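# Four arms build a leaning-block arch with keystone

## Task

Using blocks found among the objects on the table, build an arch. The arm bases sit on the tabletop (scene frame, metres, heading in degrees counter-clockwise from +x): arm1 at x=+0.65 y=+0.35 z=+0.72 heading -162; arm2 at x=-0.10 y=+0.65 z=+0.72 heading -63; arm3 at x=-0.65 y=-0.30 z=+0.72 heading +23; arm4 at x=+0.45 y=-0.65 z=+0.72 heading +106. Two identical blocks (the leaning blocks) must each stand upright on one end, with that end lying flat on the table, and tilt toward one another. A keystone must sit centred between them, resting on their slanted upper ends and touching both with no gap. The three blocks must form one straight line. No other loose object may be in contact with any of them. Any number of arms may help. At the end every gripper must have released and moved away, and the arch must stand on its own without any robot supporting it.

## Robot and tools

The robots: four identical i2rt Big YAM arms named arm1, arm2, arm3 and arm4. Each has six joints, a two-finger gripper and a wrist camera. With joints 1 and 6 at zero and the hand level and aimed forward, the camera rides on top of the hand and looks toward the fingertips. The hand can reach roughly 1.0 m out from the joint 1 axis. Joints travel at different speeds, so the hand may sweep an unexpected curve between two postures.

Frames: everything is expressed in a single scene frame with its origin on the floor and +z upward. The 'hand' point is halfway between the fingertips; the hand's z axis runs along the fingers and the fingers close along its y axis. Reported hand poses are based on each foot's true pose, which is never printed. Base locations and headings are listed in the task.

execute_actions: argument 'actions' is a list holding exactly one action, or empty (an empty list only returns state and images). An action is an object keyed by arm name; under each name put 'joints', an object keyed by joint name. All values are absolute targets, not offsets. Units and ranges: joint1_rad -2.879 to 2.879 (rotates the arm about its foot, positive counter-clockwise viewed from above, 0 means extending along the foot's heading); joint2_rad 0 to 3.141 (shoulder; 0 leaves the upper arm pointing back roughly horizontal, larger raises it then brings it forward); joint3_rad 0 to 3.019 (elbow; 0 is folded, larger opens it); joint4_rad -1.692 to 1.57 (hand pitch, positive tips fingers up); joint5_rad -1.57 to 1.57 (hand yaw, positive toward the arm's right); joint6_rad -2.094 to 2.094 (hand roll, positive clockwise seen from behind the hand); gripper_m 0 to 0.093, the fingertip gap in metres. A joint counts as arrived within ±0.045, ±0.14, ±0.09, ±0.055, ±0.03, ±0.035 rad for joints 1 to 6 and ±0.003 m for the gripper. Motions in one action begin together but may finish at different moments; one action runs at most 15 s. Omitted joints or arms may still be driving toward an earlier target. Optional 'cameras' lists which of arm1_cam_wrist, arm2_cam_wrist, arm3_cam_wrist, arm4_cam_wrist (or 'all') to return; omitted or null means all, [] means none. Unknown keys, unknown camera names or out-of-range values reject the whole call and nothing moves.

wait: 'seconds' from 0 to 10. Sends nothing new; returns state and images like an empty action.

zoom_image: 'camera' (one wrist camera) and 'region' [x0, y0, x1, y1] in pixels of that camera's most recent full image, top-left origin, at most 504 by 504. Gives a closer look.

finished_scene: 'scene' is the number of the current scene (1 or 2). It ends that scene for good after the last command is held, reports whether the goal was met, and gives the next task. Replying without any tool call also ends things.

Reading results: joint_positions gives current joint values; the 'pictures' line names cameras in image order. joint_status tells how each commanded motion ended. 'off_target' means it settled short and may keep pushing. After 'contact_stop' or 'time_out' the joint keeps its resting place, though a timed-out joint may retain its target (or one limited to 0.375, 0.375, 0.113, 0.225, 0.075, 0.3 rad from where it stands) and continue pushing, listed under on_its_own; send it its reported position to relax it. 'joint command not followed' (often with a 'cause:' line) means a safety check blocked that arm's joint targets, while its gripper command still ran; blocked joints show 'not_followed' and may be retried with each later action. on_its_own describes what the call did not command; 'held at' is the held target, not the actual position. Joint torques are the whole drive output per joint, offset, scaled and noisy, nonzero even in free air, so treat them cautiously. A target very near the current value may produce no motion. A joint holding weight slowly sags.

Cautions: the arms do not halt on contact and can press very hard. Never squeeze two robots together; strong collisions between robots are penalised and no state line reports them. The collision check ignores fingers, gripper housings and cameras and can react late. Don't drop, slam or knock objects, and never push anything out of the work area, which ends the scene. Loose objects may occasionally be nudged by outside forces. Sustained effort heats motors: a MOTOR HOT line appears from 85 °C, and at 100 °C an OVER-TEMPERATURE FAULT drops the arm and its gripper until cooled; affected keys read 'limit_stop_at_motor_heat' and must be re-sent. If a call reports a stop, later motion calls in the same reply are skipped. While you think, robots hold the last command. Shorter robot motion is preferred.

Each tool is called after ">>>" as name([rows], argument=value, ...), one row to a line, values as JSON.

## Session

>>> execute_actions(actions=[])

Scene clock: 0.00 s.
Joint torques (N m, as the arm reports them, + toward a larger angle): no reading
Motor temperatures (°C, as the motors report them): arm1=[28 27 26 26 29 28] | arm2=[29 29 26 29 29 26] | arm3=[27 28 29 29 30 26] | arm4=[28 28 26 29 29 30]
arm1.joint_positions: joint1_rad=-0.223 joint2_rad=+0.493 joint3_rad=+1.496 joint4_rad=-1.269 joint5_rad=+0.115 joint6_rad=-0.158 gripper_m=+0.094
arm1.joint_status: not commanded
arm1.hand: x=+0.4938 y=+0.3553 z=+1.3976 quat_wxyz=(+0.070, -0.789, -0.061, +0.607) (m; scene frame)
arm2.joint_positions: joint1_rad=-0.640 joint2_rad=+0.605 joint3_rad=+1.627 joint4_rad=-1.309 joint5_rad=-0.114 joint6_rad=-0.386 gripper_m=+0.094
arm2.joint_status: not commanded
arm2.hand: x=-0.1004 y=+0.4654 z=+1.3877 quat_wxyz=(-0.330, -0.467, -0.652, +0.499) (m; scene frame)
arm3.joint_positions: joint1_rad=+0.333 joint2_rad=+0.371 joint3_rad=+1.502 joint4_rad=-1.543 joint5_rad=-0.224 joint6_rad=-0.657 gripper_m=+0.095
arm3.joint_status: not commanded
arm3.hand: x=-0.6195 y=-0.2172 z=+1.3959 quat_wxyz=(-0.542, +0.568, -0.612, -0.097) (m; scene frame)
arm4.joint_positions: joint1_rad=+0.384 joint2_rad=+0.343 joint3_rad=+1.315 joint4_rad=-1.497 joint5_rad=-0.059 joint6_rad=+0.134 gripper_m=+0.095
arm4.joint_status: not commanded
arm4.hand: x=+0.3711 y=-0.5632 z=+1.2746 quat_wxyz=(-0.152, +0.765, -0.409, -0.474) (m; scene frame)
pictures: arm1_cam_wrist, arm2_cam_wrist, arm3_cam_wrist, arm4_cam_wrist
Images, in order (width x height): arm1_cam_wrist 616x616, arm2_cam_wrist 616x616, arm3_cam_wrist 616x616, arm4_cam_wrist 616x616.

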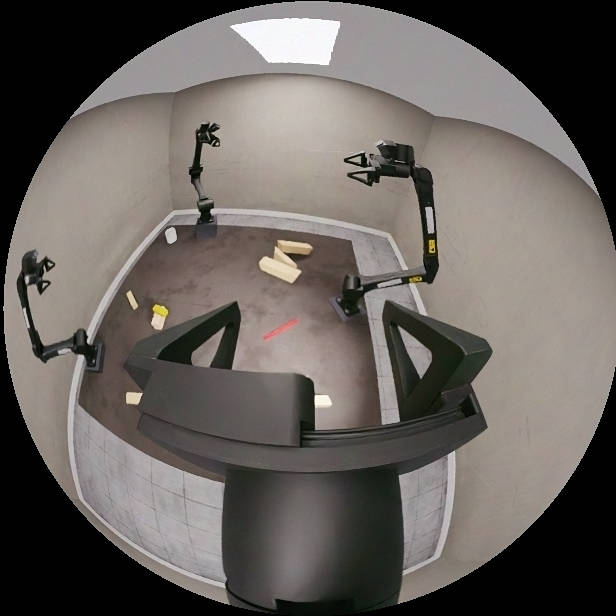

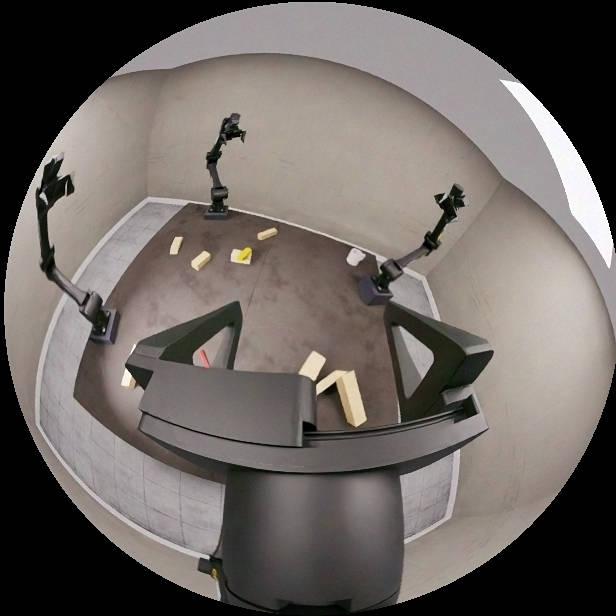

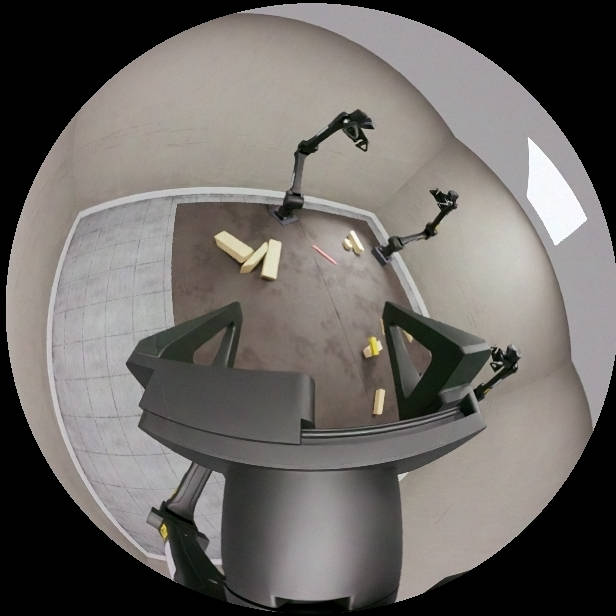

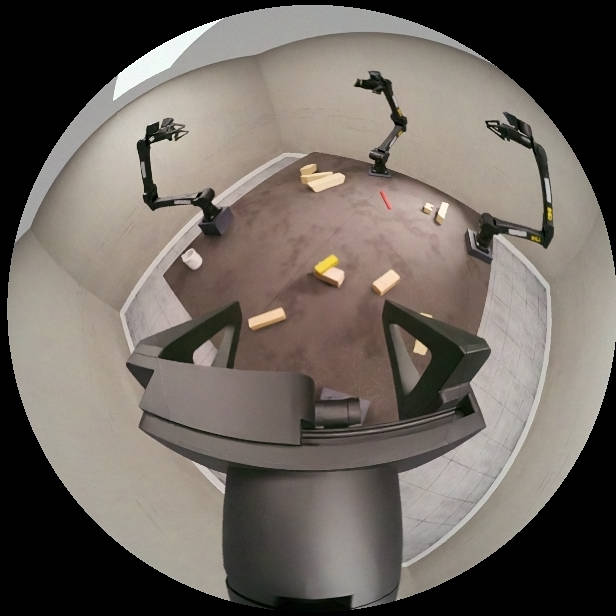

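>>> execute_actions([
  {"arm1":{"joints":{"joint1_rad":0,"joint2_rad":1.0,"joint3_rad":1.0,"joint4_rad":-1.2,"joint5_rad":0,"joint6_rad":0}},"arm2":{"joints":{"joint1_rad":0,"joint2_rad":1.2,"joint3_rad":1.2,"joint4_rad":-1.4,"joint5_rad":0,"joint6_rad":0}},"arm3":{"joints":{"joint1_rad":0,"joint2_rad":1.0,"joint3_rad":1.4,"joint4_rad":-1.5,"joint5_rad":0,"joint6_rad":0}},"arm4":{"joints":{"joint1_rad":0,"joint2_rad":1.4,"joint3_rad":1.6,"joint4_rad":-1.5,"joint5_rad":0,"joint6_rad":0}}},
])

Scene clock: 2.63 s.
Joint torques (N m, as the arm reports them, + toward a larger angle): arm1=[ 0.57 -6.37 12.35  0.67 -0.07  0.09] | arm2=[-1.56 -9.9  12.48  0.46 -0.09  0.11] | arm3=[ 0.7  -6.33 10.32  1.47  0.17  0.17] | arm4=[ -2.93 -14.01  10.63   0.72  -0.1   -0.08]
Motor temperatures (°C, as the motors report them): arm1=[28 27 26 26 29 28] | arm2=[29 29 26 29 29 26] | arm3=[27 28 30 29 30 26] | arm4=[28 28 27 29 29 30]
arm1.joint_positions: joint1_rad=-0.007 joint2_rad=+1.007 joint3_rad=+0.976 joint4_rad=-1.207 joint5_rad=+0.002 joint6_rad=-0.010 gripper_m=+0.094
arm1.joint_status: all done
arm1.hand: x=+0.3296 y=+0.2508 z=+1.0146 quat_wxyz=(-0.021, -0.974, -0.151, +0.168) (m; scene frame)
arm2.joint_positions: joint1_rad=+0.002 joint2_rad=+1.206 joint3_rad=+1.169 joint4_rad=-1.392 joint5_rad=+0.001 joint6_rad=-0.012 gripper_m=+0.094
arm2.joint_status: all done
arm2.hand: x=+0.0748 y=+0.3272 z=+0.9774 quat_wxyz=(-0.054, -0.509, -0.858, +0.039) (m; scene frame)
arm3.joint_positions: joint1_rad=+0.011 joint2_rad=+1.010 joint3_rad=+1.391 joint4_rad=-1.517 joint5_rad=-0.002 joint6_rad=-0.011 gripper_m=+0.095
arm3.joint_status: all done
arm3.hand: x=-0.3405 y=-0.1772 z=+1.2237 quat_wxyz=(-0.214, +0.183, -0.959, -0.035) (m; scene frame)
arm4.joint_positions: joint1_rad=+0.011 joint2_rad=+1.401 joint3_rad=+1.577 joint4_rad=-1.500 joint5_rad=-0.002 joint6_rad=+0.011 gripper_m=+0.095
arm4.joint_status: all done
arm4.hand: x=+0.3066 y=-0.2107 z=+1.1007 quat_wxyz=(-0.065, +0.802, -0.586, -0.100) (m; scene frame)
pictures: arm1_cam_wrist, arm2_cam_wrist, arm3_cam_wrist, arm4_cam_wrist
Images, in order (width x height): arm1_cam_wrist 616x616, arm2_cam_wrist 616x616, arm3_cam_wrist 616x616, arm4_cam_wrist 616x616.

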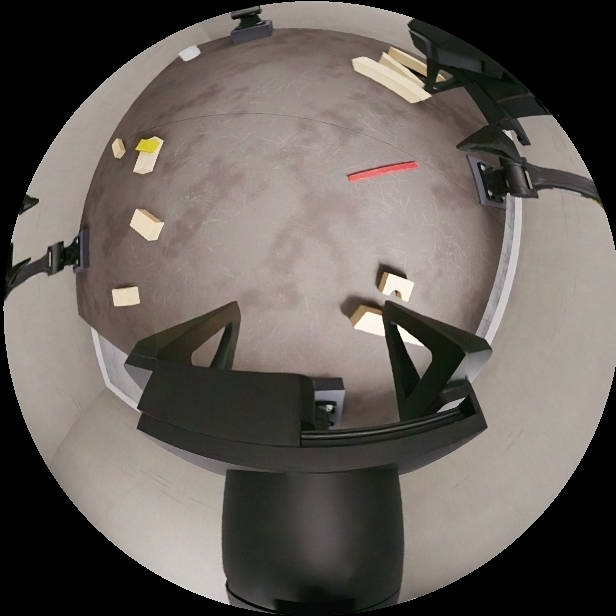

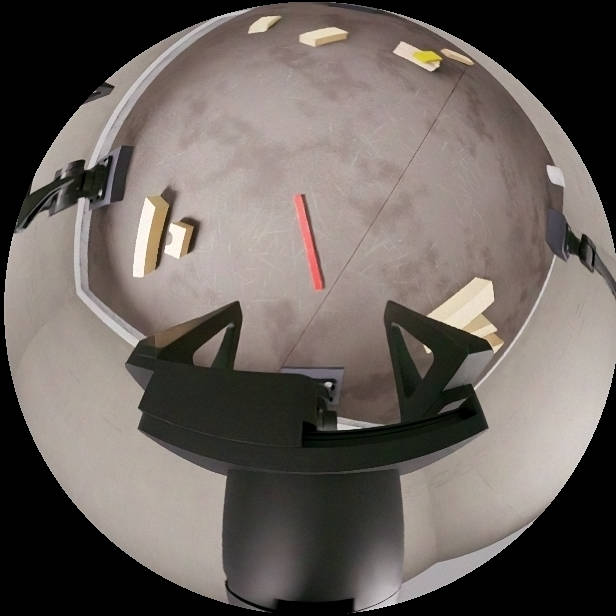

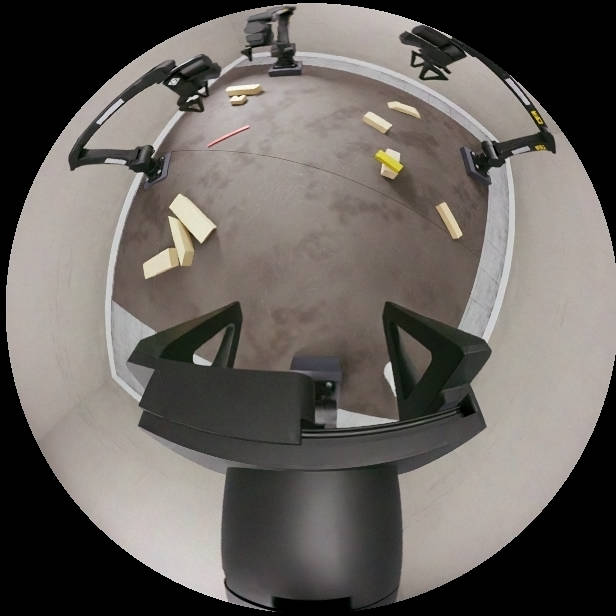

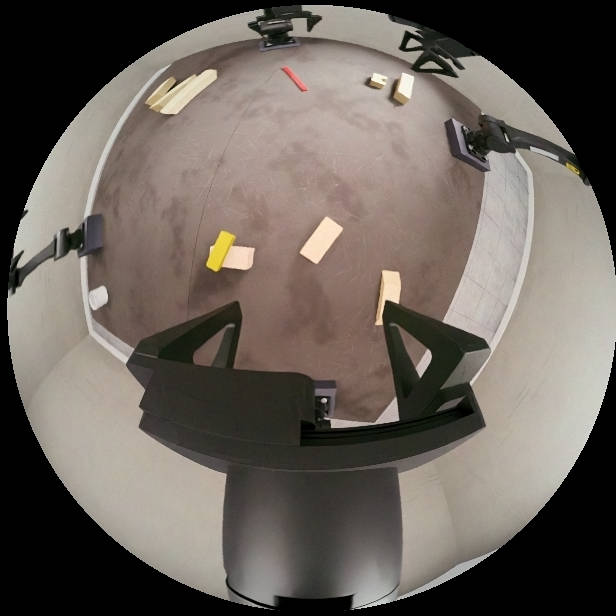

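>>> execute_actions([
  {"arm1":{"joints":{"joint4_rad":-0.5}},"arm2":{"joints":{"joint3_rad":1.8}},"arm3":{"joints":{"joint2_rad":1.6}},"arm4":{"joints":{"joint5_rad":0.6}}},
], cameras=[])

Scene clock: 5.73 s.
Joint torques (N m, as the arm reports them, + toward a larger angle): arm1=[ 0.57 -7.41 13.17  2.21 -0.07  0.1 ] | arm2=[-1.78 -7.98 12.1   1.71 -0.09  0.12] | arm3=[  0.07 -14.61   9.61   0.     0.17   0.11] | arm4=[ -2.71 -13.16  10.7    0.65   0.23   0.01]
Motor temperatures (°C, as the motors report them): arm1=[28 27 27 26 29 28] | arm2=[29 29 27 29 29 26] | arm3=[27 28 30 29 30 26] | arm4=[28 28 27 29 29 30]
arm1.joint_positions: joint1_rad=-0.007 joint2_rad=+1.007 joint3_rad=+0.976 joint4_rad=-0.523 joint5_rad=+0.002 joint6_rad=-0.010 gripper_m=+0.094
arm1.joint_status: all done
arm1.hand: x=+0.2073 y=+0.2128 z=+1.1186 quat_wxyz=(-0.067, -0.861, -0.134, +0.486) (m; scene frame)
arm2.joint_positions: joint1_rad=+0.002 joint2_rad=+1.192 joint3_rad=+1.768 joint4_rad=-1.396 joint5_rad=+0.001 joint6_rad=-0.012 gripper_m=+0.094
arm2.joint_status: all done
arm2.hand: x=+0.1097 y=+0.2674 z=+1.2617 quat_wxyz=(-0.307, -0.474, -0.802, +0.193) (m; scene frame)
arm3.joint_positions: joint1_rad=+0.011 joint2_rad=+1.615 joint3_rad=+1.391 joint4_rad=-1.512 joint5_rad=-0.002 joint6_rad=-0.011 gripper_m=+0.095
arm3.joint_status: all done
arm3.hand: x=-0.2436 y=-0.1425 z=+0.9964 quat_wxyz=(+0.079, +0.185, -0.979, +0.018) (m; scene frame)
arm4.joint_positions: joint1_rad=+0.011 joint2_rad=+1.401 joint3_rad=+1.577 joint4_rad=-1.500 joint5_rad=+0.598 joint6_rad=+0.010 gripper_m=+0.095
arm4.joint_status: all done
arm4.hand: x=+0.4012 y=-0.1866 z=+1.1288 quat_wxyz=(-0.300, +0.747, -0.589, +0.075) (m; scene frame)
pictures: none
No camera images: the call's "cameras" was empty. Leave "cameras" out to get every camera's image.

>>> zoom_image(camera="arm3_cam_wrist", region=[120,170,260,300])

>>> zoom_image(camera="arm4_cam_wrist", region=[190,190,430,350])

>>> zoom_image(camera="arm2_cam_wrist", region=[110,170,230,300])

>>> zoom_image(camera="arm1_cam_wrist", region=[80,110,220,330])

Region (120, 170, 260, 300) of arm3_cam_wrist's 616x616 image, scaled by 3.600, with more detail than that image has; it fills the top 468 rows of this view, and the rest is white.

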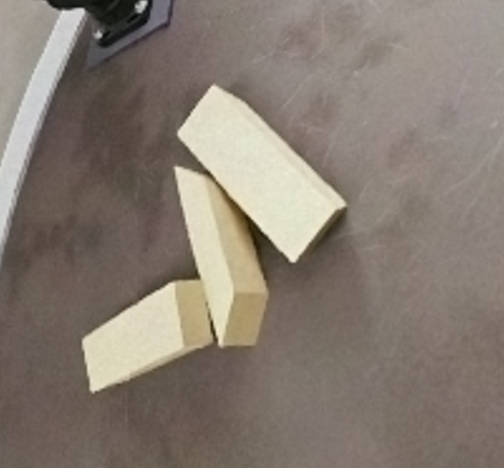

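Region (190, 190, 430, 350) of arm4_cam_wrist's 616x616 image, scaled by 2.100, with more detail than that image has.

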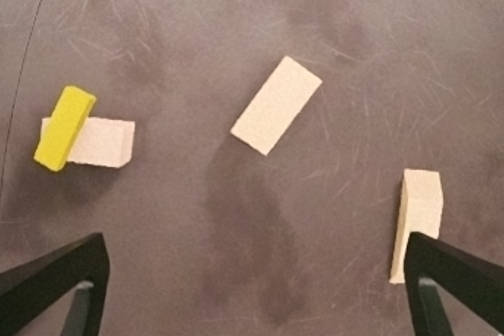

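Region (110, 170, 230, 300) of arm2_cam_wrist's 616x616 image, scaled by 3.877, with more detail than that image has; it fills the left 465 columns of this view, and the rest is white.

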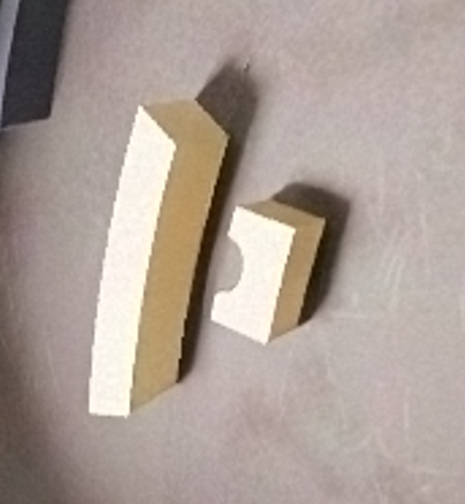

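Region (80, 110, 220, 330) of arm1_cam_wrist's 616x616 image, scaled by 2.291, with more detail than that image has; it fills the left 321 columns of this view, and the rest is white.

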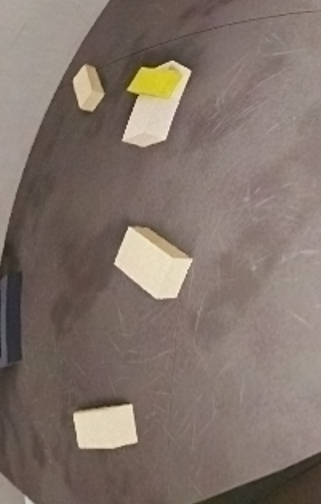

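>>> execute_actions([
  {"arm2":{"joints":{"joint1_rad":-1.128,"joint2_rad":1.052,"joint3_rad":0.966,"joint4_rad":-0.864}},"arm4":{"joints":{"joint1_rad":0.2,"joint2_rad":1.25,"joint3_rad":1.031,"joint4_rad":-0.731,"joint5_rad":0}},"arm1":{"joints":{"joint1_rad":-0.3,"joint4_rad":-0.95}}},
], cameras=["arm2_cam_wrist","arm4_cam_wrist","arm1_cam_wrist"])

Scene clock: 32.27 s.
Joint torques (N m, as the arm reports them, + toward a larger angle): arm1=[-0.25 -6.82 12.76  0.23 -0.01  0.08] | arm2=[-1.87 -9.04 11.01  2.3  -0.08  0.1 ] | arm3=[  0.47 -15.04   9.44   0.29   0.18   0.1 ] | arm4=[ -2.67 -12.18  10.03   1.53  -0.26  -0.05]
Motor temperatures (°C, as the motors report them): arm1=[28 27 31 26 29 28] | arm2=[29 29 29 30 29 26] | arm3=[27 29 33 29 30 26] | arm4=[28 29 31 29 30 30]
arm1.joint_positions: joint1_rad=-0.299 joint2_rad=+1.007 joint3_rad=+0.976 joint4_rad=-0.936 joint5_rad=+0.000 joint6_rad=-0.009 gripper_m=+0.094
arm1.joint_status: all done
arm1.hand: x=+0.2560 y=+0.3477 z=+1.0454 quat_wxyz=(+0.002, -0.953, -0.007, +0.301) (m; scene frame)
arm2.joint_positions: joint1_rad=-1.126 joint2_rad=+1.066 joint3_rad=+0.963 joint4_rad=-0.878 joint5_rad=+0.000 joint6_rad=-0.010 gripper_m=+0.094
arm2.joint_status: all done
arm2.hand: x=-0.3446 y=+0.3184 z=+0.9826 quat_wxyz=(-0.124, -0.851, -0.435, +0.265) (m; scene frame)
arm3.joint_positions: joint1_rad=+0.011 joint2_rad=+1.615 joint3_rad=+1.391 joint4_rad=-1.512 joint5_rad=-0.002 joint6_rad=-0.011 gripper_m=+0.095
arm3.joint_status: not commanded
arm3.hand: x=-0.2436 y=-0.1425 z=+0.9964 quat_wxyz=(+0.079, +0.185, -0.979, +0.018) (m; scene frame)
arm4.joint_positions: joint1_rad=+0.209 joint2_rad=+1.259 joint3_rad=+1.018 joint4_rad=-0.745 joint5_rad=+0.003 joint6_rad=+0.009 gripper_m=+0.095
arm4.joint_status: all done
arm4.hand: x=+0.2153 y=-0.2351 z=+0.9730 quat_wxyz=(-0.139, +0.826, -0.487, -0.249) (m; scene frame)
pictures: arm1_cam_wrist, arm2_cam_wrist, arm4_cam_wrist
Images, in order (width x height): arm1_cam_wrist 616x616, arm2_cam_wrist 616x616, arm4_cam_wrist 616x616.

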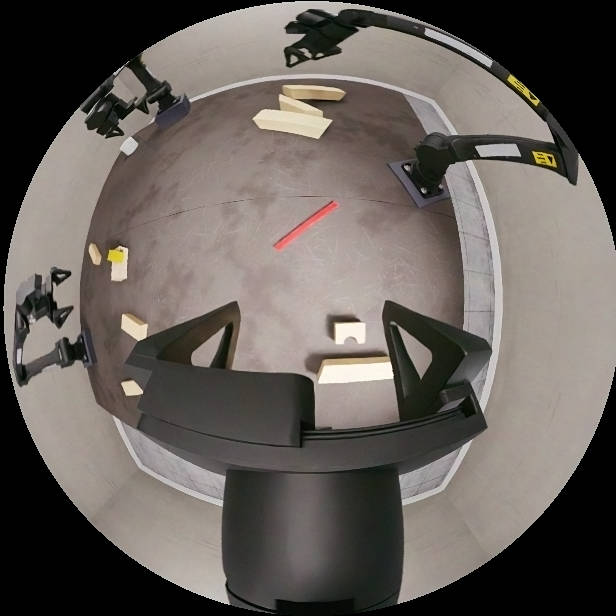

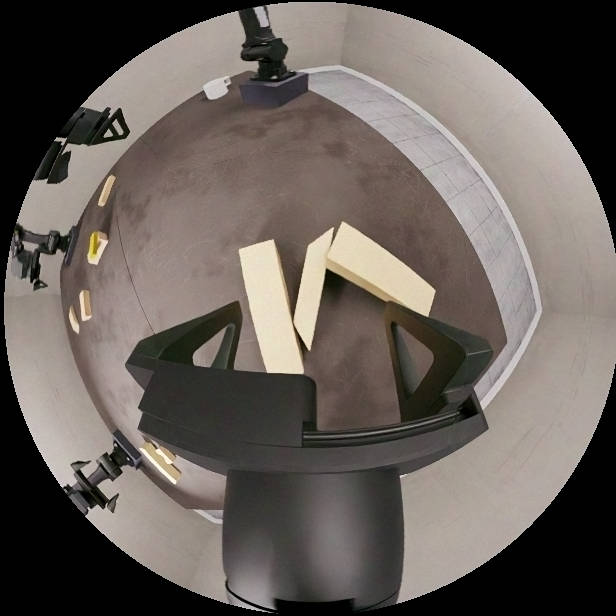

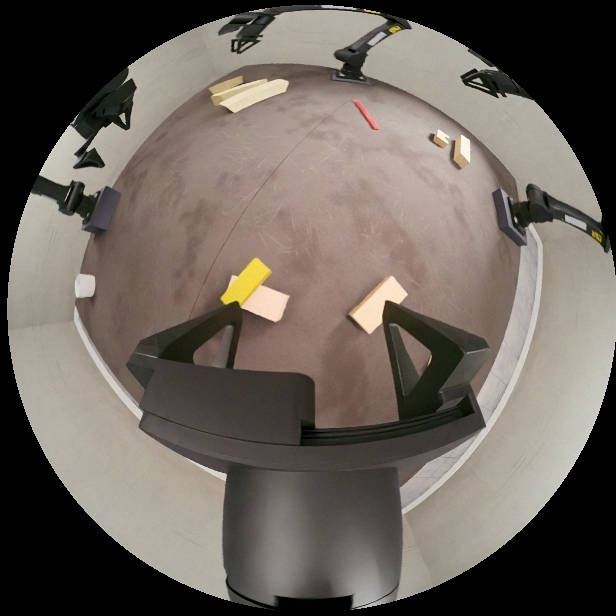

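>>> zoom_image(camera="arm2_cam_wrist", region=[220,200,450,390])

>>> zoom_image(camera="arm4_cam_wrist", region=[200,240,430,350])

>>> zoom_image(camera="arm1_cam_wrist", region=[230,70,370,150])

Region (220, 200, 450, 390) of arm2_cam_wrist's 616x616 image, scaled by 2.191, with more detail than that image has; it fills the top 416 rows of this view, and the rest is white.

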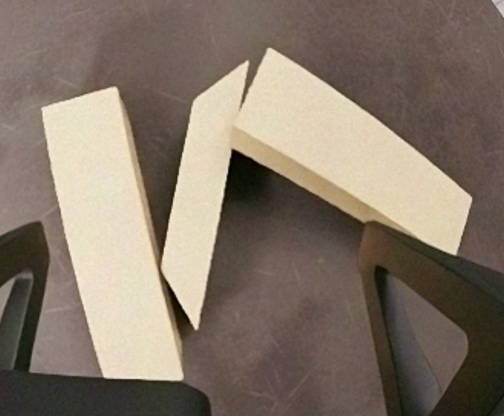

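Region (200, 240, 430, 350) of arm4_cam_wrist's 616x616 image, scaled by 2.191, with more detail than that image has; it fills the top 241 rows of this view, and the rest is white.

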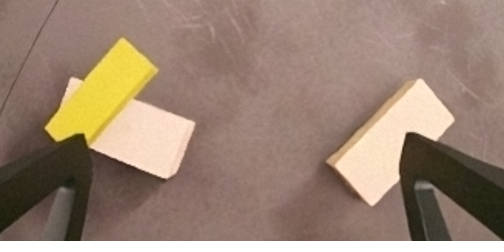

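Region (230, 70, 370, 150) of arm1_cam_wrist's 616x616 image, scaled by 3.600, with more detail than that image has; it fills the top 288 rows of this view, and the rest is white.

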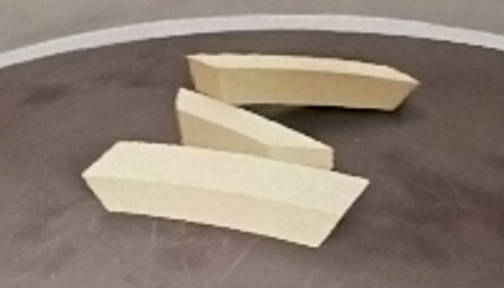

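>>> execute_actions([
  {"arm2":{"joints":{"joint1_rad":-1.444,"joint2_rad":1.70,"joint3_rad":1.40,"joint4_rad":-1.26,"joint6_rad":-1.36}}},
], cameras=["arm2_cam_wrist","arm3_cam_wrist"])

Scene clock: 41.60 s.
Joint torques (N m, as the arm reports them, + toward a larger angle): arm1=[-0.22 -6.85 12.73  0.21 -0.01  0.07] | arm2=[ -0.92 -17.86  12.35   0.03  -0.19  -0.15] | arm3=[  0.55 -14.56   9.38   0.36   0.19   0.16] | arm4=[ -2.56 -12.04  10.25   1.58  -0.25  -0.05]
Motor temperatures (°C, as the motors report them): arm1=[28 27 32 26 29 28] | arm2=[29 29 30 30 29 26] | arm3=[27 29 33 29 30 26] | arm4=[28 29 32 29 29 30]
arm1.joint_positions: joint1_rad=-0.299 joint2_rad=+1.007 joint3_rad=+0.976 joint4_rad=-0.936 joint5_rad=+0.000 joint6_rad=-0.009 gripper_m=+0.094
arm1.joint_status: not commanded
arm1.hand: x=+0.2560 y=+0.3477 z=+1.0454 quat_wxyz=(+0.002, -0.953, -0.007, +0.301) (m; scene frame)
arm2.joint_positions: joint1_rad=-1.451 joint2_rad=+1.702 joint3_rad=+1.360 joint4_rad=-1.251 joint5_rad=+0.000 joint6_rad=-1.349 gripper_m=+0.094
arm2.joint_status: all done
arm2.hand: x=-0.5037 y=+0.3710 z=+0.8570 quat_wxyz=(+0.003, -0.559, -0.829, -0.009) (m; scene frame)
arm3.joint_positions: joint1_rad=+0.011 joint2_rad=+1.615 joint3_rad=+1.391 joint4_rad=-1.512 joint5_rad=-0.002 joint6_rad=-0.011 gripper_m=+0.095
arm3.joint_status: not commanded
arm3.hand: x=-0.2436 y=-0.1425 z=+0.9964 quat_wxyz=(+0.079, +0.185, -0.979, +0.018) (m; scene frame)
arm4.joint_positions: joint1_rad=+0.209 joint2_rad=+1.259 joint3_rad=+1.018 joint4_rad=-0.745 joint5_rad=+0.003 joint6_rad=+0.009 gripper_m=+0.095
arm4.joint_status: not commanded
arm4.hand: x=+0.2153 y=-0.2351 z=+0.9730 quat_wxyz=(-0.139, +0.826, -0.487, -0.249) (m; scene frame)
pictures: arm2_cam_wrist, arm3_cam_wrist
Images, in order (width x height): arm2_cam_wrist 616x616, arm3_cam_wrist 616x616.

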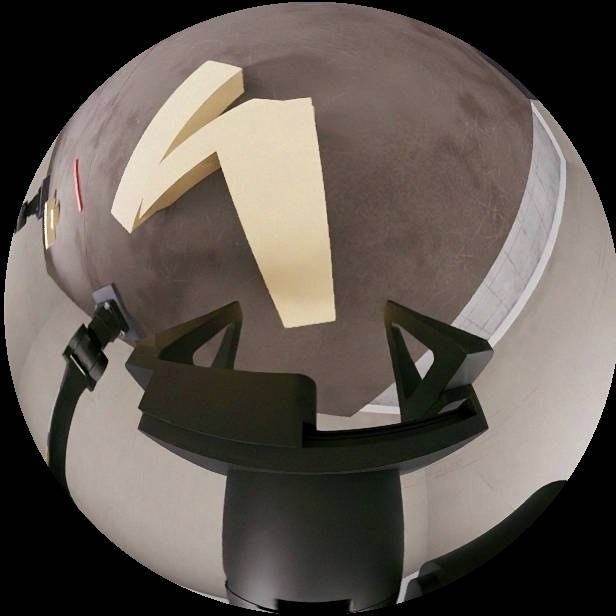

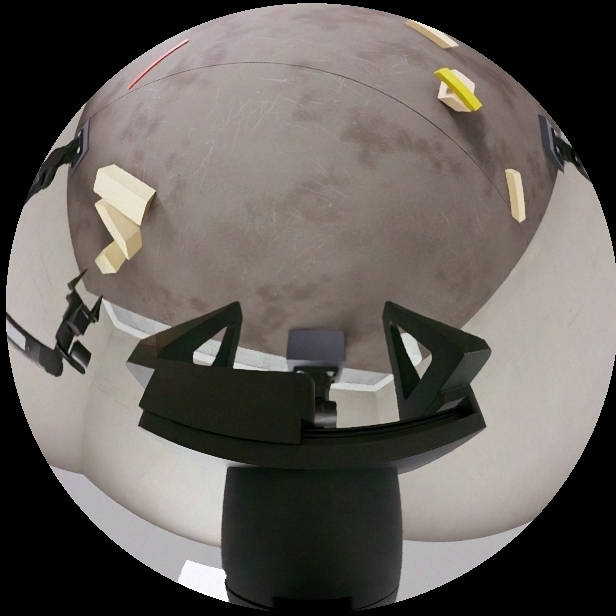

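>>> zoom_image(camera="arm2_cam_wrist", region=[190,50,410,350])

Region (190, 50, 410, 350) of arm2_cam_wrist's 616x616 image, scaled by 1.680, with more detail than that image has; it fills the left 370 columns of this view, and the rest is white.

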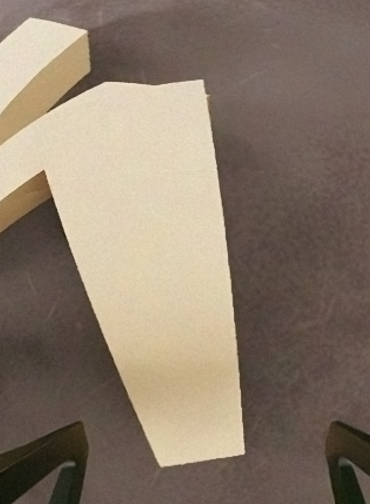

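>>> execute_actions([
  {"arm2":{"joints":{"joint1_rad":-1.39,"joint2_rad":1.719,"joint3_rad":1.26,"joint4_rad":-1.09,"joint6_rad":-1.46}}},
], cameras=["arm2_cam_wrist"])

Scene clock: 45.43 s.
Joint torques (N m, as the arm reports them, + toward a larger angle): arm1=[-0.14 -6.79 12.73  0.25 -0.01  0.08] | arm2=[ -2.13 -15.6    9.35   0.91  -0.19  -0.13] | arm3=[  0.52 -14.22   9.48   0.19   0.17   0.13] | arm4=[ -2.69 -12.11  10.24   1.52  -0.23  -0.06]
Motor temperatures (°C, as the motors report them): arm1=[28 27 32 26 29 28] | arm2=[29 29 30 30 29 26] | arm3=[27 29 33 29 30 26] | arm4=[28 29 32 29 29 30]
arm1.joint_positions: joint1_rad=-0.299 joint2_rad=+1.007 joint3_rad=+0.976 joint4_rad=-0.936 joint5_rad=+0.000 joint6_rad=-0.009 gripper_m=+0.094
arm1.joint_status: not commanded
arm1.hand: x=+0.2560 y=+0.3477 z=+1.0454 quat_wxyz=(+0.002, -0.953, -0.007, +0.301) (m; scene frame)
arm2.joint_positions: joint1_rad=-1.386 joint2_rad=+1.702 joint3_rad=+1.255 joint4_rad=-1.100 joint5_rad=+0.000 joint6_rad=-1.448 gripper_m=+0.094
arm2.joint_status: all done
arm2.hand: x=-0.4817 y=+0.3479 z=+0.8195 quat_wxyz=(+0.011, -0.489, -0.872, +0.012) (m; scene frame)
arm3.joint_positions: joint1_rad=+0.011 joint2_rad=+1.615 joint3_rad=+1.391 joint4_rad=-1.512 joint5_rad=-0.002 joint6_rad=-0.011 gripper_m=+0.095
arm3.joint_status: not commanded
arm3.hand: x=-0.2436 y=-0.1425 z=+0.9964 quat_wxyz=(+0.079, +0.185, -0.979, +0.018) (m; scene frame)
arm4.joint_positions: joint1_rad=+0.209 joint2_rad=+1.259 joint3_rad=+1.018 joint4_rad=-0.745 joint5_rad=+0.003 joint6_rad=+0.009 gripper_m=+0.095
arm4.joint_status: not commanded
arm4.hand: x=+0.2153 y=-0.2351 z=+0.9730 quat_wxyz=(-0.139, +0.826, -0.487, -0.249) (m; scene frame)
pictures: arm2_cam_wrist
Images, in order (width x height): arm2_cam_wrist 616x616.

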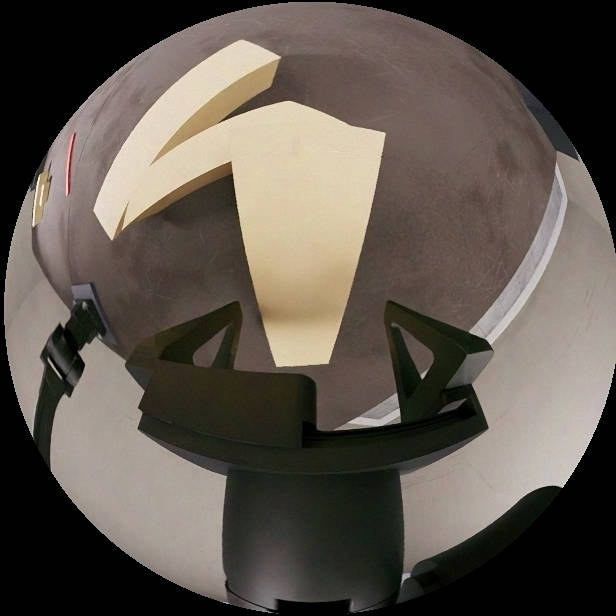

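>>> execute_actions([
  {"arm2":{"joints":{"joint2_rad":1.80,"joint3_rad":1.18,"joint4_rad":-0.94}}},
], cameras=["arm2_cam_wrist"])

Scene clock: 46.83 s.
Joint torques (N m, as the arm reports them, + toward a larger angle): arm1=[-0.22 -6.82 12.77  0.22 -0.01  0.07] | arm2=[ -1.96 -16.63   8.62   0.87  -0.04  -0.15] | arm3=[  0.09 -14.11   9.46   0.16   0.24   0.1 ] | arm4=[ -2.09 -11.91  10.36   1.62  -0.26  -0.05]
Motor temperatures (°C, as the motors report them): arm1=[28 27 32 26 29 28] | arm2=[29 29 30 30 29 26] | arm3=[27 29 33 29 30 26] | arm4=[28 29 32 29 29 30]
arm1.joint_positions: joint1_rad=-0.299 joint2_rad=+1.007 joint3_rad=+0.976 joint4_rad=-0.936 joint5_rad=+0.000 joint6_rad=-0.009 gripper_m=+0.094
arm1.joint_status: not commanded
arm1.hand: x=+0.2560 y=+0.3477 z=+1.0454 quat_wxyz=(+0.002, -0.953, -0.007, +0.301) (m; scene frame)
arm2.joint_positions: joint1_rad=-1.387 joint2_rad=+1.791 joint3_rad=+1.174 joint4_rad=-0.949 joint5_rad=-0.003 joint6_rad=-1.449 gripper_m=+0.094
arm2.joint_status: all done
arm2.hand: x=-0.4786 y=+0.3511 z=+0.7521 quat_wxyz=(+0.006, -0.489, -0.872, +0.004) (m; scene frame)
arm3.joint_positions: joint1_rad=+0.011 joint2_rad=+1.615 joint3_rad=+1.391 joint4_rad=-1.512 joint5_rad=-0.002 joint6_rad=-0.011 gripper_m=+0.095
arm3.joint_status: not commanded
arm3.hand: x=-0.2436 y=-0.1425 z=+0.9964 quat_wxyz=(+0.079, +0.185, -0.979, +0.018) (m; scene frame)
arm4.joint_positions: joint1_rad=+0.209 joint2_rad=+1.259 joint3_rad=+1.018 joint4_rad=-0.745 joint5_rad=+0.003 joint6_rad=+0.009 gripper_m=+0.095
arm4.joint_status: not commanded
arm4.hand: x=+0.2153 y=-0.2351 z=+0.9730 quat_wxyz=(-0.139, +0.826, -0.487, -0.249) (m; scene frame)
pictures: arm2_cam_wrist
Images, in order (width x height): arm2_cam_wrist 616x616.

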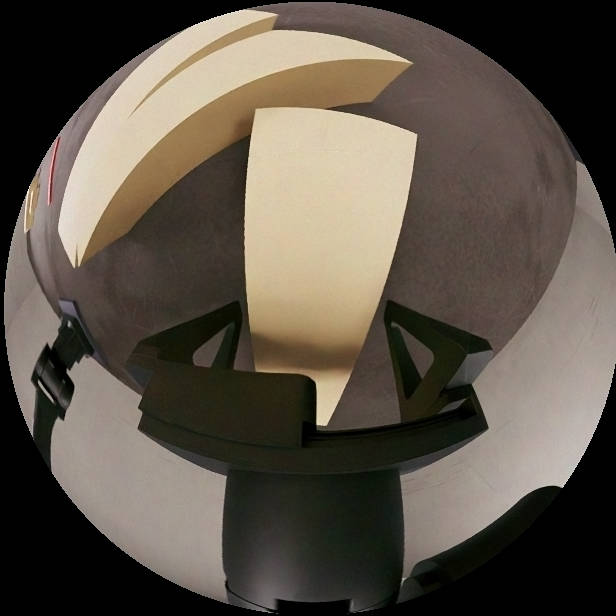

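>>> execute_actions([
  {"arm2":{"joints":{"joint2_rad":1.825,"joint4_rad":-0.93}}},
], cameras=["arm2_cam_wrist"])

>>> execute_actions([
  {"arm2":{"joints":{"gripper_m":0.04}}},
], cameras=["arm2_cam_wrist"])

Scene clock: 49.13 s.
Joint torques (N m, as the arm reports them, + toward a larger angle): arm1=[-0.26 -6.81 12.74  0.21 -0.01  0.07] | arm2=[ -2.07 -14.8    8.54   0.92  -0.04  -0.13] | arm3=[  1.09 -14.71   9.43   0.07   0.17   0.06] | arm4=[ -2.76 -12.17  10.26   1.58  -0.24  -0.06]
Motor temperatures (°C, as the motors report them): arm1=[28 27 32 26 29 28] | arm2=[29 29 29 30 29 26] | arm3=[27 29 33 29 30 26] | arm4=[28 29 32 29 29 30]
arm1.joint_positions: joint1_rad=-0.299 joint2_rad=+1.007 joint3_rad=+0.976 joint4_rad=-0.936 joint5_rad=+0.000 joint6_rad=-0.009 gripper_m=+0.094
arm1.joint_status: not commanded
arm1.hand: x=+0.2560 y=+0.3477 z=+1.0454 quat_wxyz=(+0.002, -0.953, -0.007, +0.301) (m; scene frame)
arm2.joint_positions: joint1_rad=-1.387 joint2_rad=+1.791 joint3_rad=+1.174 joint4_rad=-0.940 joint5_rad=-0.003 joint6_rad=-1.449 gripper_m=+0.094
arm2.joint_status: all done
arm2.hand: x=-0.4803 y=+0.3498 z=+0.7521 quat_wxyz=(+0.008, -0.489, -0.872, +0.009) (m; scene frame)
arm3.joint_positions: joint1_rad=+0.011 joint2_rad=+1.615 joint3_rad=+1.391 joint4_rad=-1.512 joint5_rad=-0.002 joint6_rad=-0.011 gripper_m=+0.095
arm3.joint_status: not commanded
arm3.hand: x=-0.2436 y=-0.1425 z=+0.9964 quat_wxyz=(+0.079, +0.185, -0.979, +0.018) (m; scene frame)
arm4.joint_positions: joint1_rad=+0.209 joint2_rad=+1.259 joint3_rad=+1.018 joint4_rad=-0.745 joint5_rad=+0.003 joint6_rad=+0.009 gripper_m=+0.095
arm4.joint_status: not commanded
arm4.hand: x=+0.2153 y=-0.2351 z=+0.9730 quat_wxyz=(-0.139, +0.826, -0.487, -0.249) (m; scene frame)
pictures: arm2_cam_wrist
Images, in order (width x height): arm2_cam_wrist 616x616.

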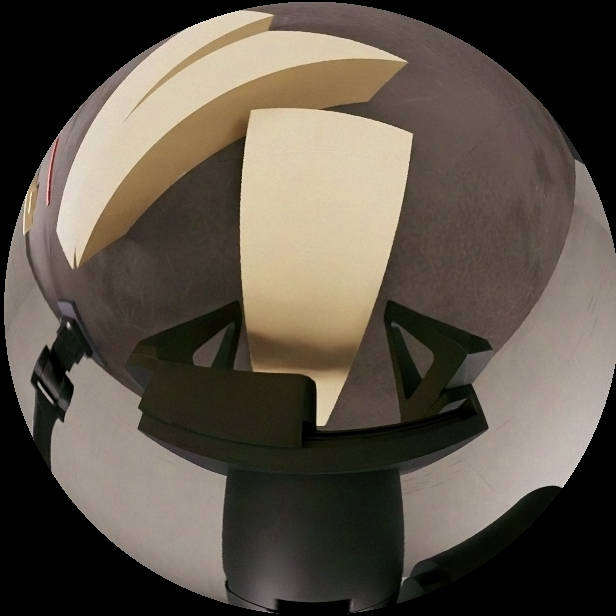

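Scene clock: 49.73 s.
Joint torques (N m, as the arm reports them, + toward a larger angle): arm1=[-0.18 -6.9  12.75  0.21 -0.01  0.08] | arm2=[ -1.92 -14.68   8.52   0.82  -0.08  -0.09] | arm3=[  0.31 -14.14   9.42   0.26   0.23   0.07] | arm4=[ -2.87 -11.85  10.39   1.51  -0.26  -0.05]
Motor temperatures (°C, as the motors report them): arm1=[28 27 32 26 29 28] | arm2=[29 29 29 30 29 26] | arm3=[27 29 33 29 30 26] | arm4=[28 29 32 29 29 30]
arm1.joint_positions: joint1_rad=-0.299 joint2_rad=+1.007 joint3_rad=+0.976 joint4_rad=-0.936 joint5_rad=+0.000 joint6_rad=-0.009 gripper_m=+0.094
arm1.joint_status: not commanded
arm1.hand: x=+0.2560 y=+0.3477 z=+1.0454 quat_wxyz=(+0.002, -0.953, -0.007, +0.301) (m; scene frame)
arm2.joint_positions: joint1_rad=-1.387 joint2_rad=+1.792 joint3_rad=+1.174 joint4_rad=-0.938 joint5_rad=-0.002 joint6_rad=-1.452 gripper_m=+0.060
arm2.joint_status: gripper_m off_target (ended at +0.060, target +0.040)
arm2.hand: x=-0.4804 y=+0.3498 z=+0.7515 quat_wxyz=(+0.008, -0.487, -0.873, +0.008) (m; scene frame)
arm3.joint_positions: joint1_rad=+0.011 joint2_rad=+1.615 joint3_rad=+1.391 joint4_rad=-1.512 joint5_rad=-0.002 joint6_rad=-0.011 gripper_m=+0.095
arm3.joint_status: not commanded
arm3.hand: x=-0.2436 y=-0.1425 z=+0.9964 quat_wxyz=(+0.079, +0.185, -0.979, +0.018) (m; scene frame)
arm4.joint_positions: joint1_rad=+0.209 joint2_rad=+1.259 joint3_rad=+1.018 joint4_rad=-0.745 joint5_rad=+0.003 joint6_rad=+0.009 gripper_m=+0.095
arm4.joint_status: not commanded
arm4.hand: x=+0.2153 y=-0.2351 z=+0.9730 quat_wxyz=(-0.139, +0.826, -0.487, -0.249) (m; scene frame)
pictures: arm2_cam_wrist
Images, in order (width x height): arm2_cam_wrist 616x616.

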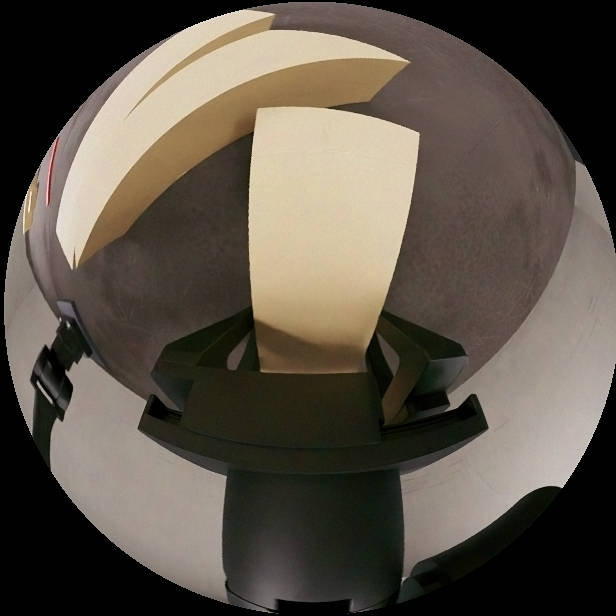

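>>> execute_actions([
  {"arm2":{"joints":{"joint2_rad":1.66,"joint3_rad":1.32,"joint4_rad":-1.21}},"arm1":{"joints":{"joint1_rad":-1.0,"joint2_rad":0.8}},"arm4":{"joints":{"joint2_rad":0.8}},"arm3":{"joints":{"joint2_rad":1.2}}},
], cameras=["arm2_cam_wrist","arm3_cam_wrist"])

Scene clock: 51.70 s.
Joint torques (N m, as the arm reports them, + toward a larger angle): arm1=[-0.63 -2.31 12.89  0.5  -0.01  0.08] | arm2=[ -2.02 -16.85  12.31   0.01  -0.09  -0.1 ] | arm3=[ 0.59 -7.85 10.38  1.3   0.15  0.11] | arm4=[-2.66 -4.56 10.98  1.81 -0.26 -0.07]
Motor temperatures (°C, as the motors report them): arm1=[28 27 32 26 29 28] | arm2=[29 30 29 30 29 26] | arm3=[27 29 33 29 30 26] | arm4=[28 29 32 29 29 30]
arm1.joint_positions: joint1_rad=-0.994 joint2_rad=+0.790 joint3_rad=+0.976 joint4_rad=-0.937 joint5_rad=+0.000 joint6_rad=-0.008 gripper_m=+0.094
arm1.joint_status: all done
arm1.hand: x=+0.3785 y=+0.5779 z=+1.1224 quat_wxyz=(+0.136, -0.863, +0.307, +0.379) (m; scene frame)
arm2.joint_positions: joint1_rad=-1.387 joint2_rad=+1.662 joint3_rad=+1.279 joint4_rad=-1.202 joint5_rad=-0.002 joint6_rad=-1.452 gripper_m=+0.060
arm2.joint_status: all done
arm2.hand: x=-0.4704 y=+0.3565 z=+0.8465 quat_wxyz=(+0.003, -0.487, -0.873, -0.005) (m; scene frame)
arm3.joint_positions: joint1_rad=+0.011 joint2_rad=+1.195 joint3_rad=+1.391 joint4_rad=-1.512 joint5_rad=-0.002 joint6_rad=-0.011 gripper_m=+0.095
arm3.joint_status: all done
arm3.hand: x=-0.2966 y=-0.1610 z=+1.1617 quat_wxyz=(-0.127, +0.186, -0.974, -0.019) (m; scene frame)
arm4.joint_positions: joint1_rad=+0.209 joint2_rad=+0.802 joint3_rad=+1.018 joint4_rad=-0.742 joint5_rad=+0.003 joint6_rad=+0.009 gripper_m=+0.095
arm4.joint_status: all done
arm4.hand: x=+0.2579 y=-0.3056 z=+1.1663 quat_wxyz=(-0.244, +0.747, -0.442, -0.432) (m; scene frame)
pictures: arm2_cam_wrist, arm3_cam_wrist
Images, in order (width x height): arm2_cam_wrist 616x616, arm3_cam_wrist 616x616.

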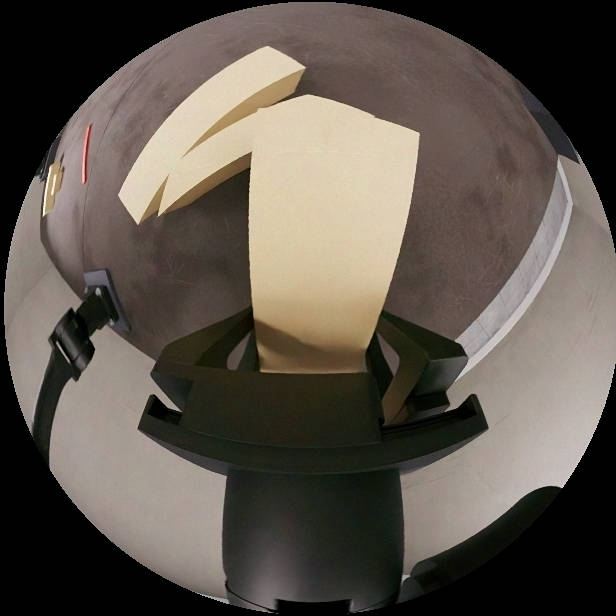

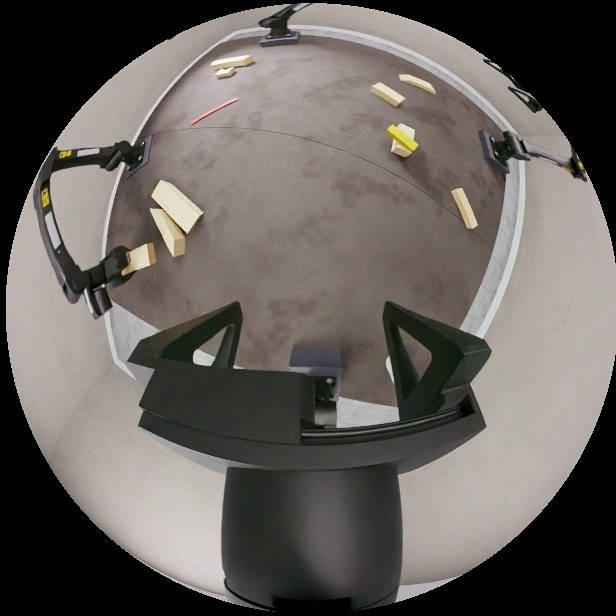

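>>> execute_actions([
  {"arm2":{"joints":{"joint3_rad":1.72,"joint4_rad":-1.6,"joint6_rad":0}}},
], cameras=[])

>>> execute_actions([
  {"arm2":{"joints":{"joint1_rad":-0.103,"joint2_rad":2.33,"joint3_rad":2.46,"joint4_rad":-1.66}}},
], cameras=["arm2_cam_wrist","arm3_cam_wrist"])

Scene clock: 54.97 s.
Joint torques (N m, as the arm reports them, + toward a larger angle): arm1=[-0.64 -2.28 12.87  0.5  -0.02  0.07] | arm2=[ -2.02 -18.51  13.48   0.08   0.02   0.15] | arm3=[ 0.6  -7.87 10.43  1.06  0.17  0.08] | arm4=[-2.6  -4.82 10.9   1.82 -0.27 -0.06]
Motor temperatures (°C, as the motors report them): arm1=[28 27 32 26 29 28] | arm2=[29 30 30 30 29 26] | arm3=[27 29 34 29 30 26] | arm4=[28 29 32 29 29 30]
arm1.joint_positions: joint1_rad=-0.994 joint2_rad=+0.790 joint3_rad=+0.976 joint4_rad=-0.937 joint5_rad=+0.000 joint6_rad=-0.008 gripper_m=+0.094
arm1.joint_status: not commanded
arm1.hand: x=+0.3785 y=+0.5779 z=+1.1224 quat_wxyz=(+0.136, -0.863, +0.307, +0.379) (m; scene frame)
arm2.joint_positions: joint1_rad=-1.387 joint2_rad=+1.666 joint3_rad=+1.674 joint4_rad=-1.591 joint5_rad=-0.002 joint6_rad=-0.012 gripper_m=+0.060
arm2.joint_status: all done
arm2.hand: x=-0.4917 y=+0.3375 z=+0.9919 quat_wxyz=(+0.005, -0.942, -0.335, -0.001) (m; scene frame)
arm3.joint_positions: joint1_rad=+0.011 joint2_rad=+1.195 joint3_rad=+1.391 joint4_rad=-1.512 joint5_rad=-0.002 joint6_rad=-0.011 gripper_m=+0.095
arm3.joint_status: not commanded
arm3.hand: x=-0.2966 y=-0.1610 z=+1.1617 quat_wxyz=(-0.127, +0.186, -0.974, -0.019) (m; scene frame)
arm4.joint_positions: joint1_rad=+0.209 joint2_rad=+0.802 joint3_rad=+1.018 joint4_rad=-0.742 joint5_rad=+0.003 joint6_rad=+0.009 gripper_m=+0.095
arm4.joint_status: not commanded
arm4.hand: x=+0.2579 y=-0.3056 z=+1.1663 quat_wxyz=(-0.244, +0.747, -0.442, -0.432) (m; scene frame)
pictures: none
No camera images: the call's "cameras" was empty. Leave "cameras" out to get every camera's image.

Scene clock: 57.37 s.
Joint torques (N m, as the arm reports them, + toward a larger angle): arm1=[-0.65 -2.15 12.9   0.5  -0.02  0.08] | arm2=[ -1.53 -32.87  14.53  -0.13  -0.12   0.08] | arm3=[ 0.86 -7.57 10.31  0.95  0.2   0.08] | arm4=[-2.94 -5.   10.84  1.92 -0.25 -0.02]
Motor temperatures (°C, as the motors report them): arm1=[28 27 32 26 29 28] | arm2=[29 30 30 30 29 26] | arm3=[27 29 34 29 30 26] | arm4=[28 28 32 29 29 30]
arm1.joint_positions: joint1_rad=-0.994 joint2_rad=+0.790 joint3_rad=+0.976 joint4_rad=-0.937 joint5_rad=+0.000 joint6_rad=-0.008 gripper_m=+0.094
arm1.joint_status: not commanded
arm1.hand: x=+0.3785 y=+0.5779 z=+1.1224 quat_wxyz=(+0.136, -0.863, +0.307, +0.379) (m; scene frame)
arm2.joint_positions: joint1_rad=-0.105 joint2_rad=+2.374 joint3_rad=+2.400 joint4_rad=-1.649 joint5_rad=+0.001 joint6_rad=-0.008 gripper_m=+0.060
arm2.joint_status: all done
arm2.hand: x=+0.1653 y=-0.0081 z=+0.8331 quat_wxyz=(+0.028, -0.557, -0.830, -0.012) (m; scene frame)
arm3.joint_positions: joint1_rad=+0.011 joint2_rad=+1.195 joint3_rad=+1.391 joint4_rad=-1.512 joint5_rad=-0.002 joint6_rad=-0.011 gripper_m=+0.095
arm3.joint_status: not commanded
arm3.hand: x=-0.2966 y=-0.1610 z=+1.1617 quat_wxyz=(-0.127, +0.186, -0.974, -0.019) (m; scene frame)
arm4.joint_positions: joint1_rad=+0.209 joint2_rad=+0.802 joint3_rad=+1.018 joint4_rad=-0.742 joint5_rad=+0.003 joint6_rad=+0.009 gripper_m=+0.095
arm4.joint_status: not commanded
arm4.hand: x=+0.2579 y=-0.3056 z=+1.1663 quat_wxyz=(-0.244, +0.747, -0.442, -0.432) (m; scene frame)
pictures: arm2_cam_wrist, arm3_cam_wrist
Images, in order (width x height): arm2_cam_wrist 616x616, arm3_cam_wrist 616x616.

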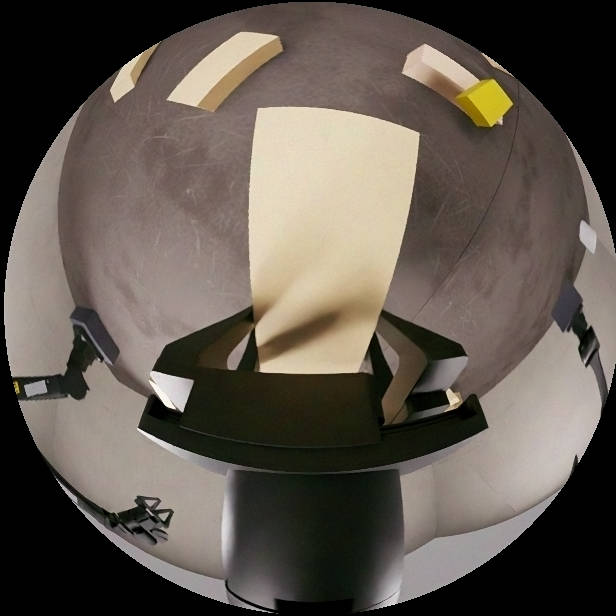

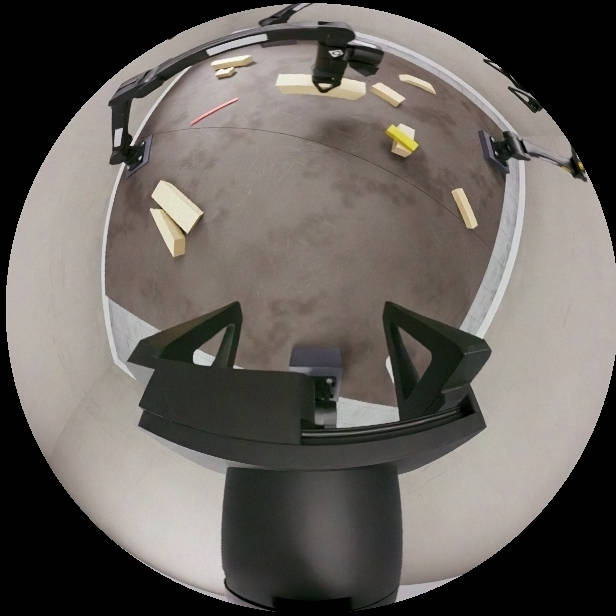

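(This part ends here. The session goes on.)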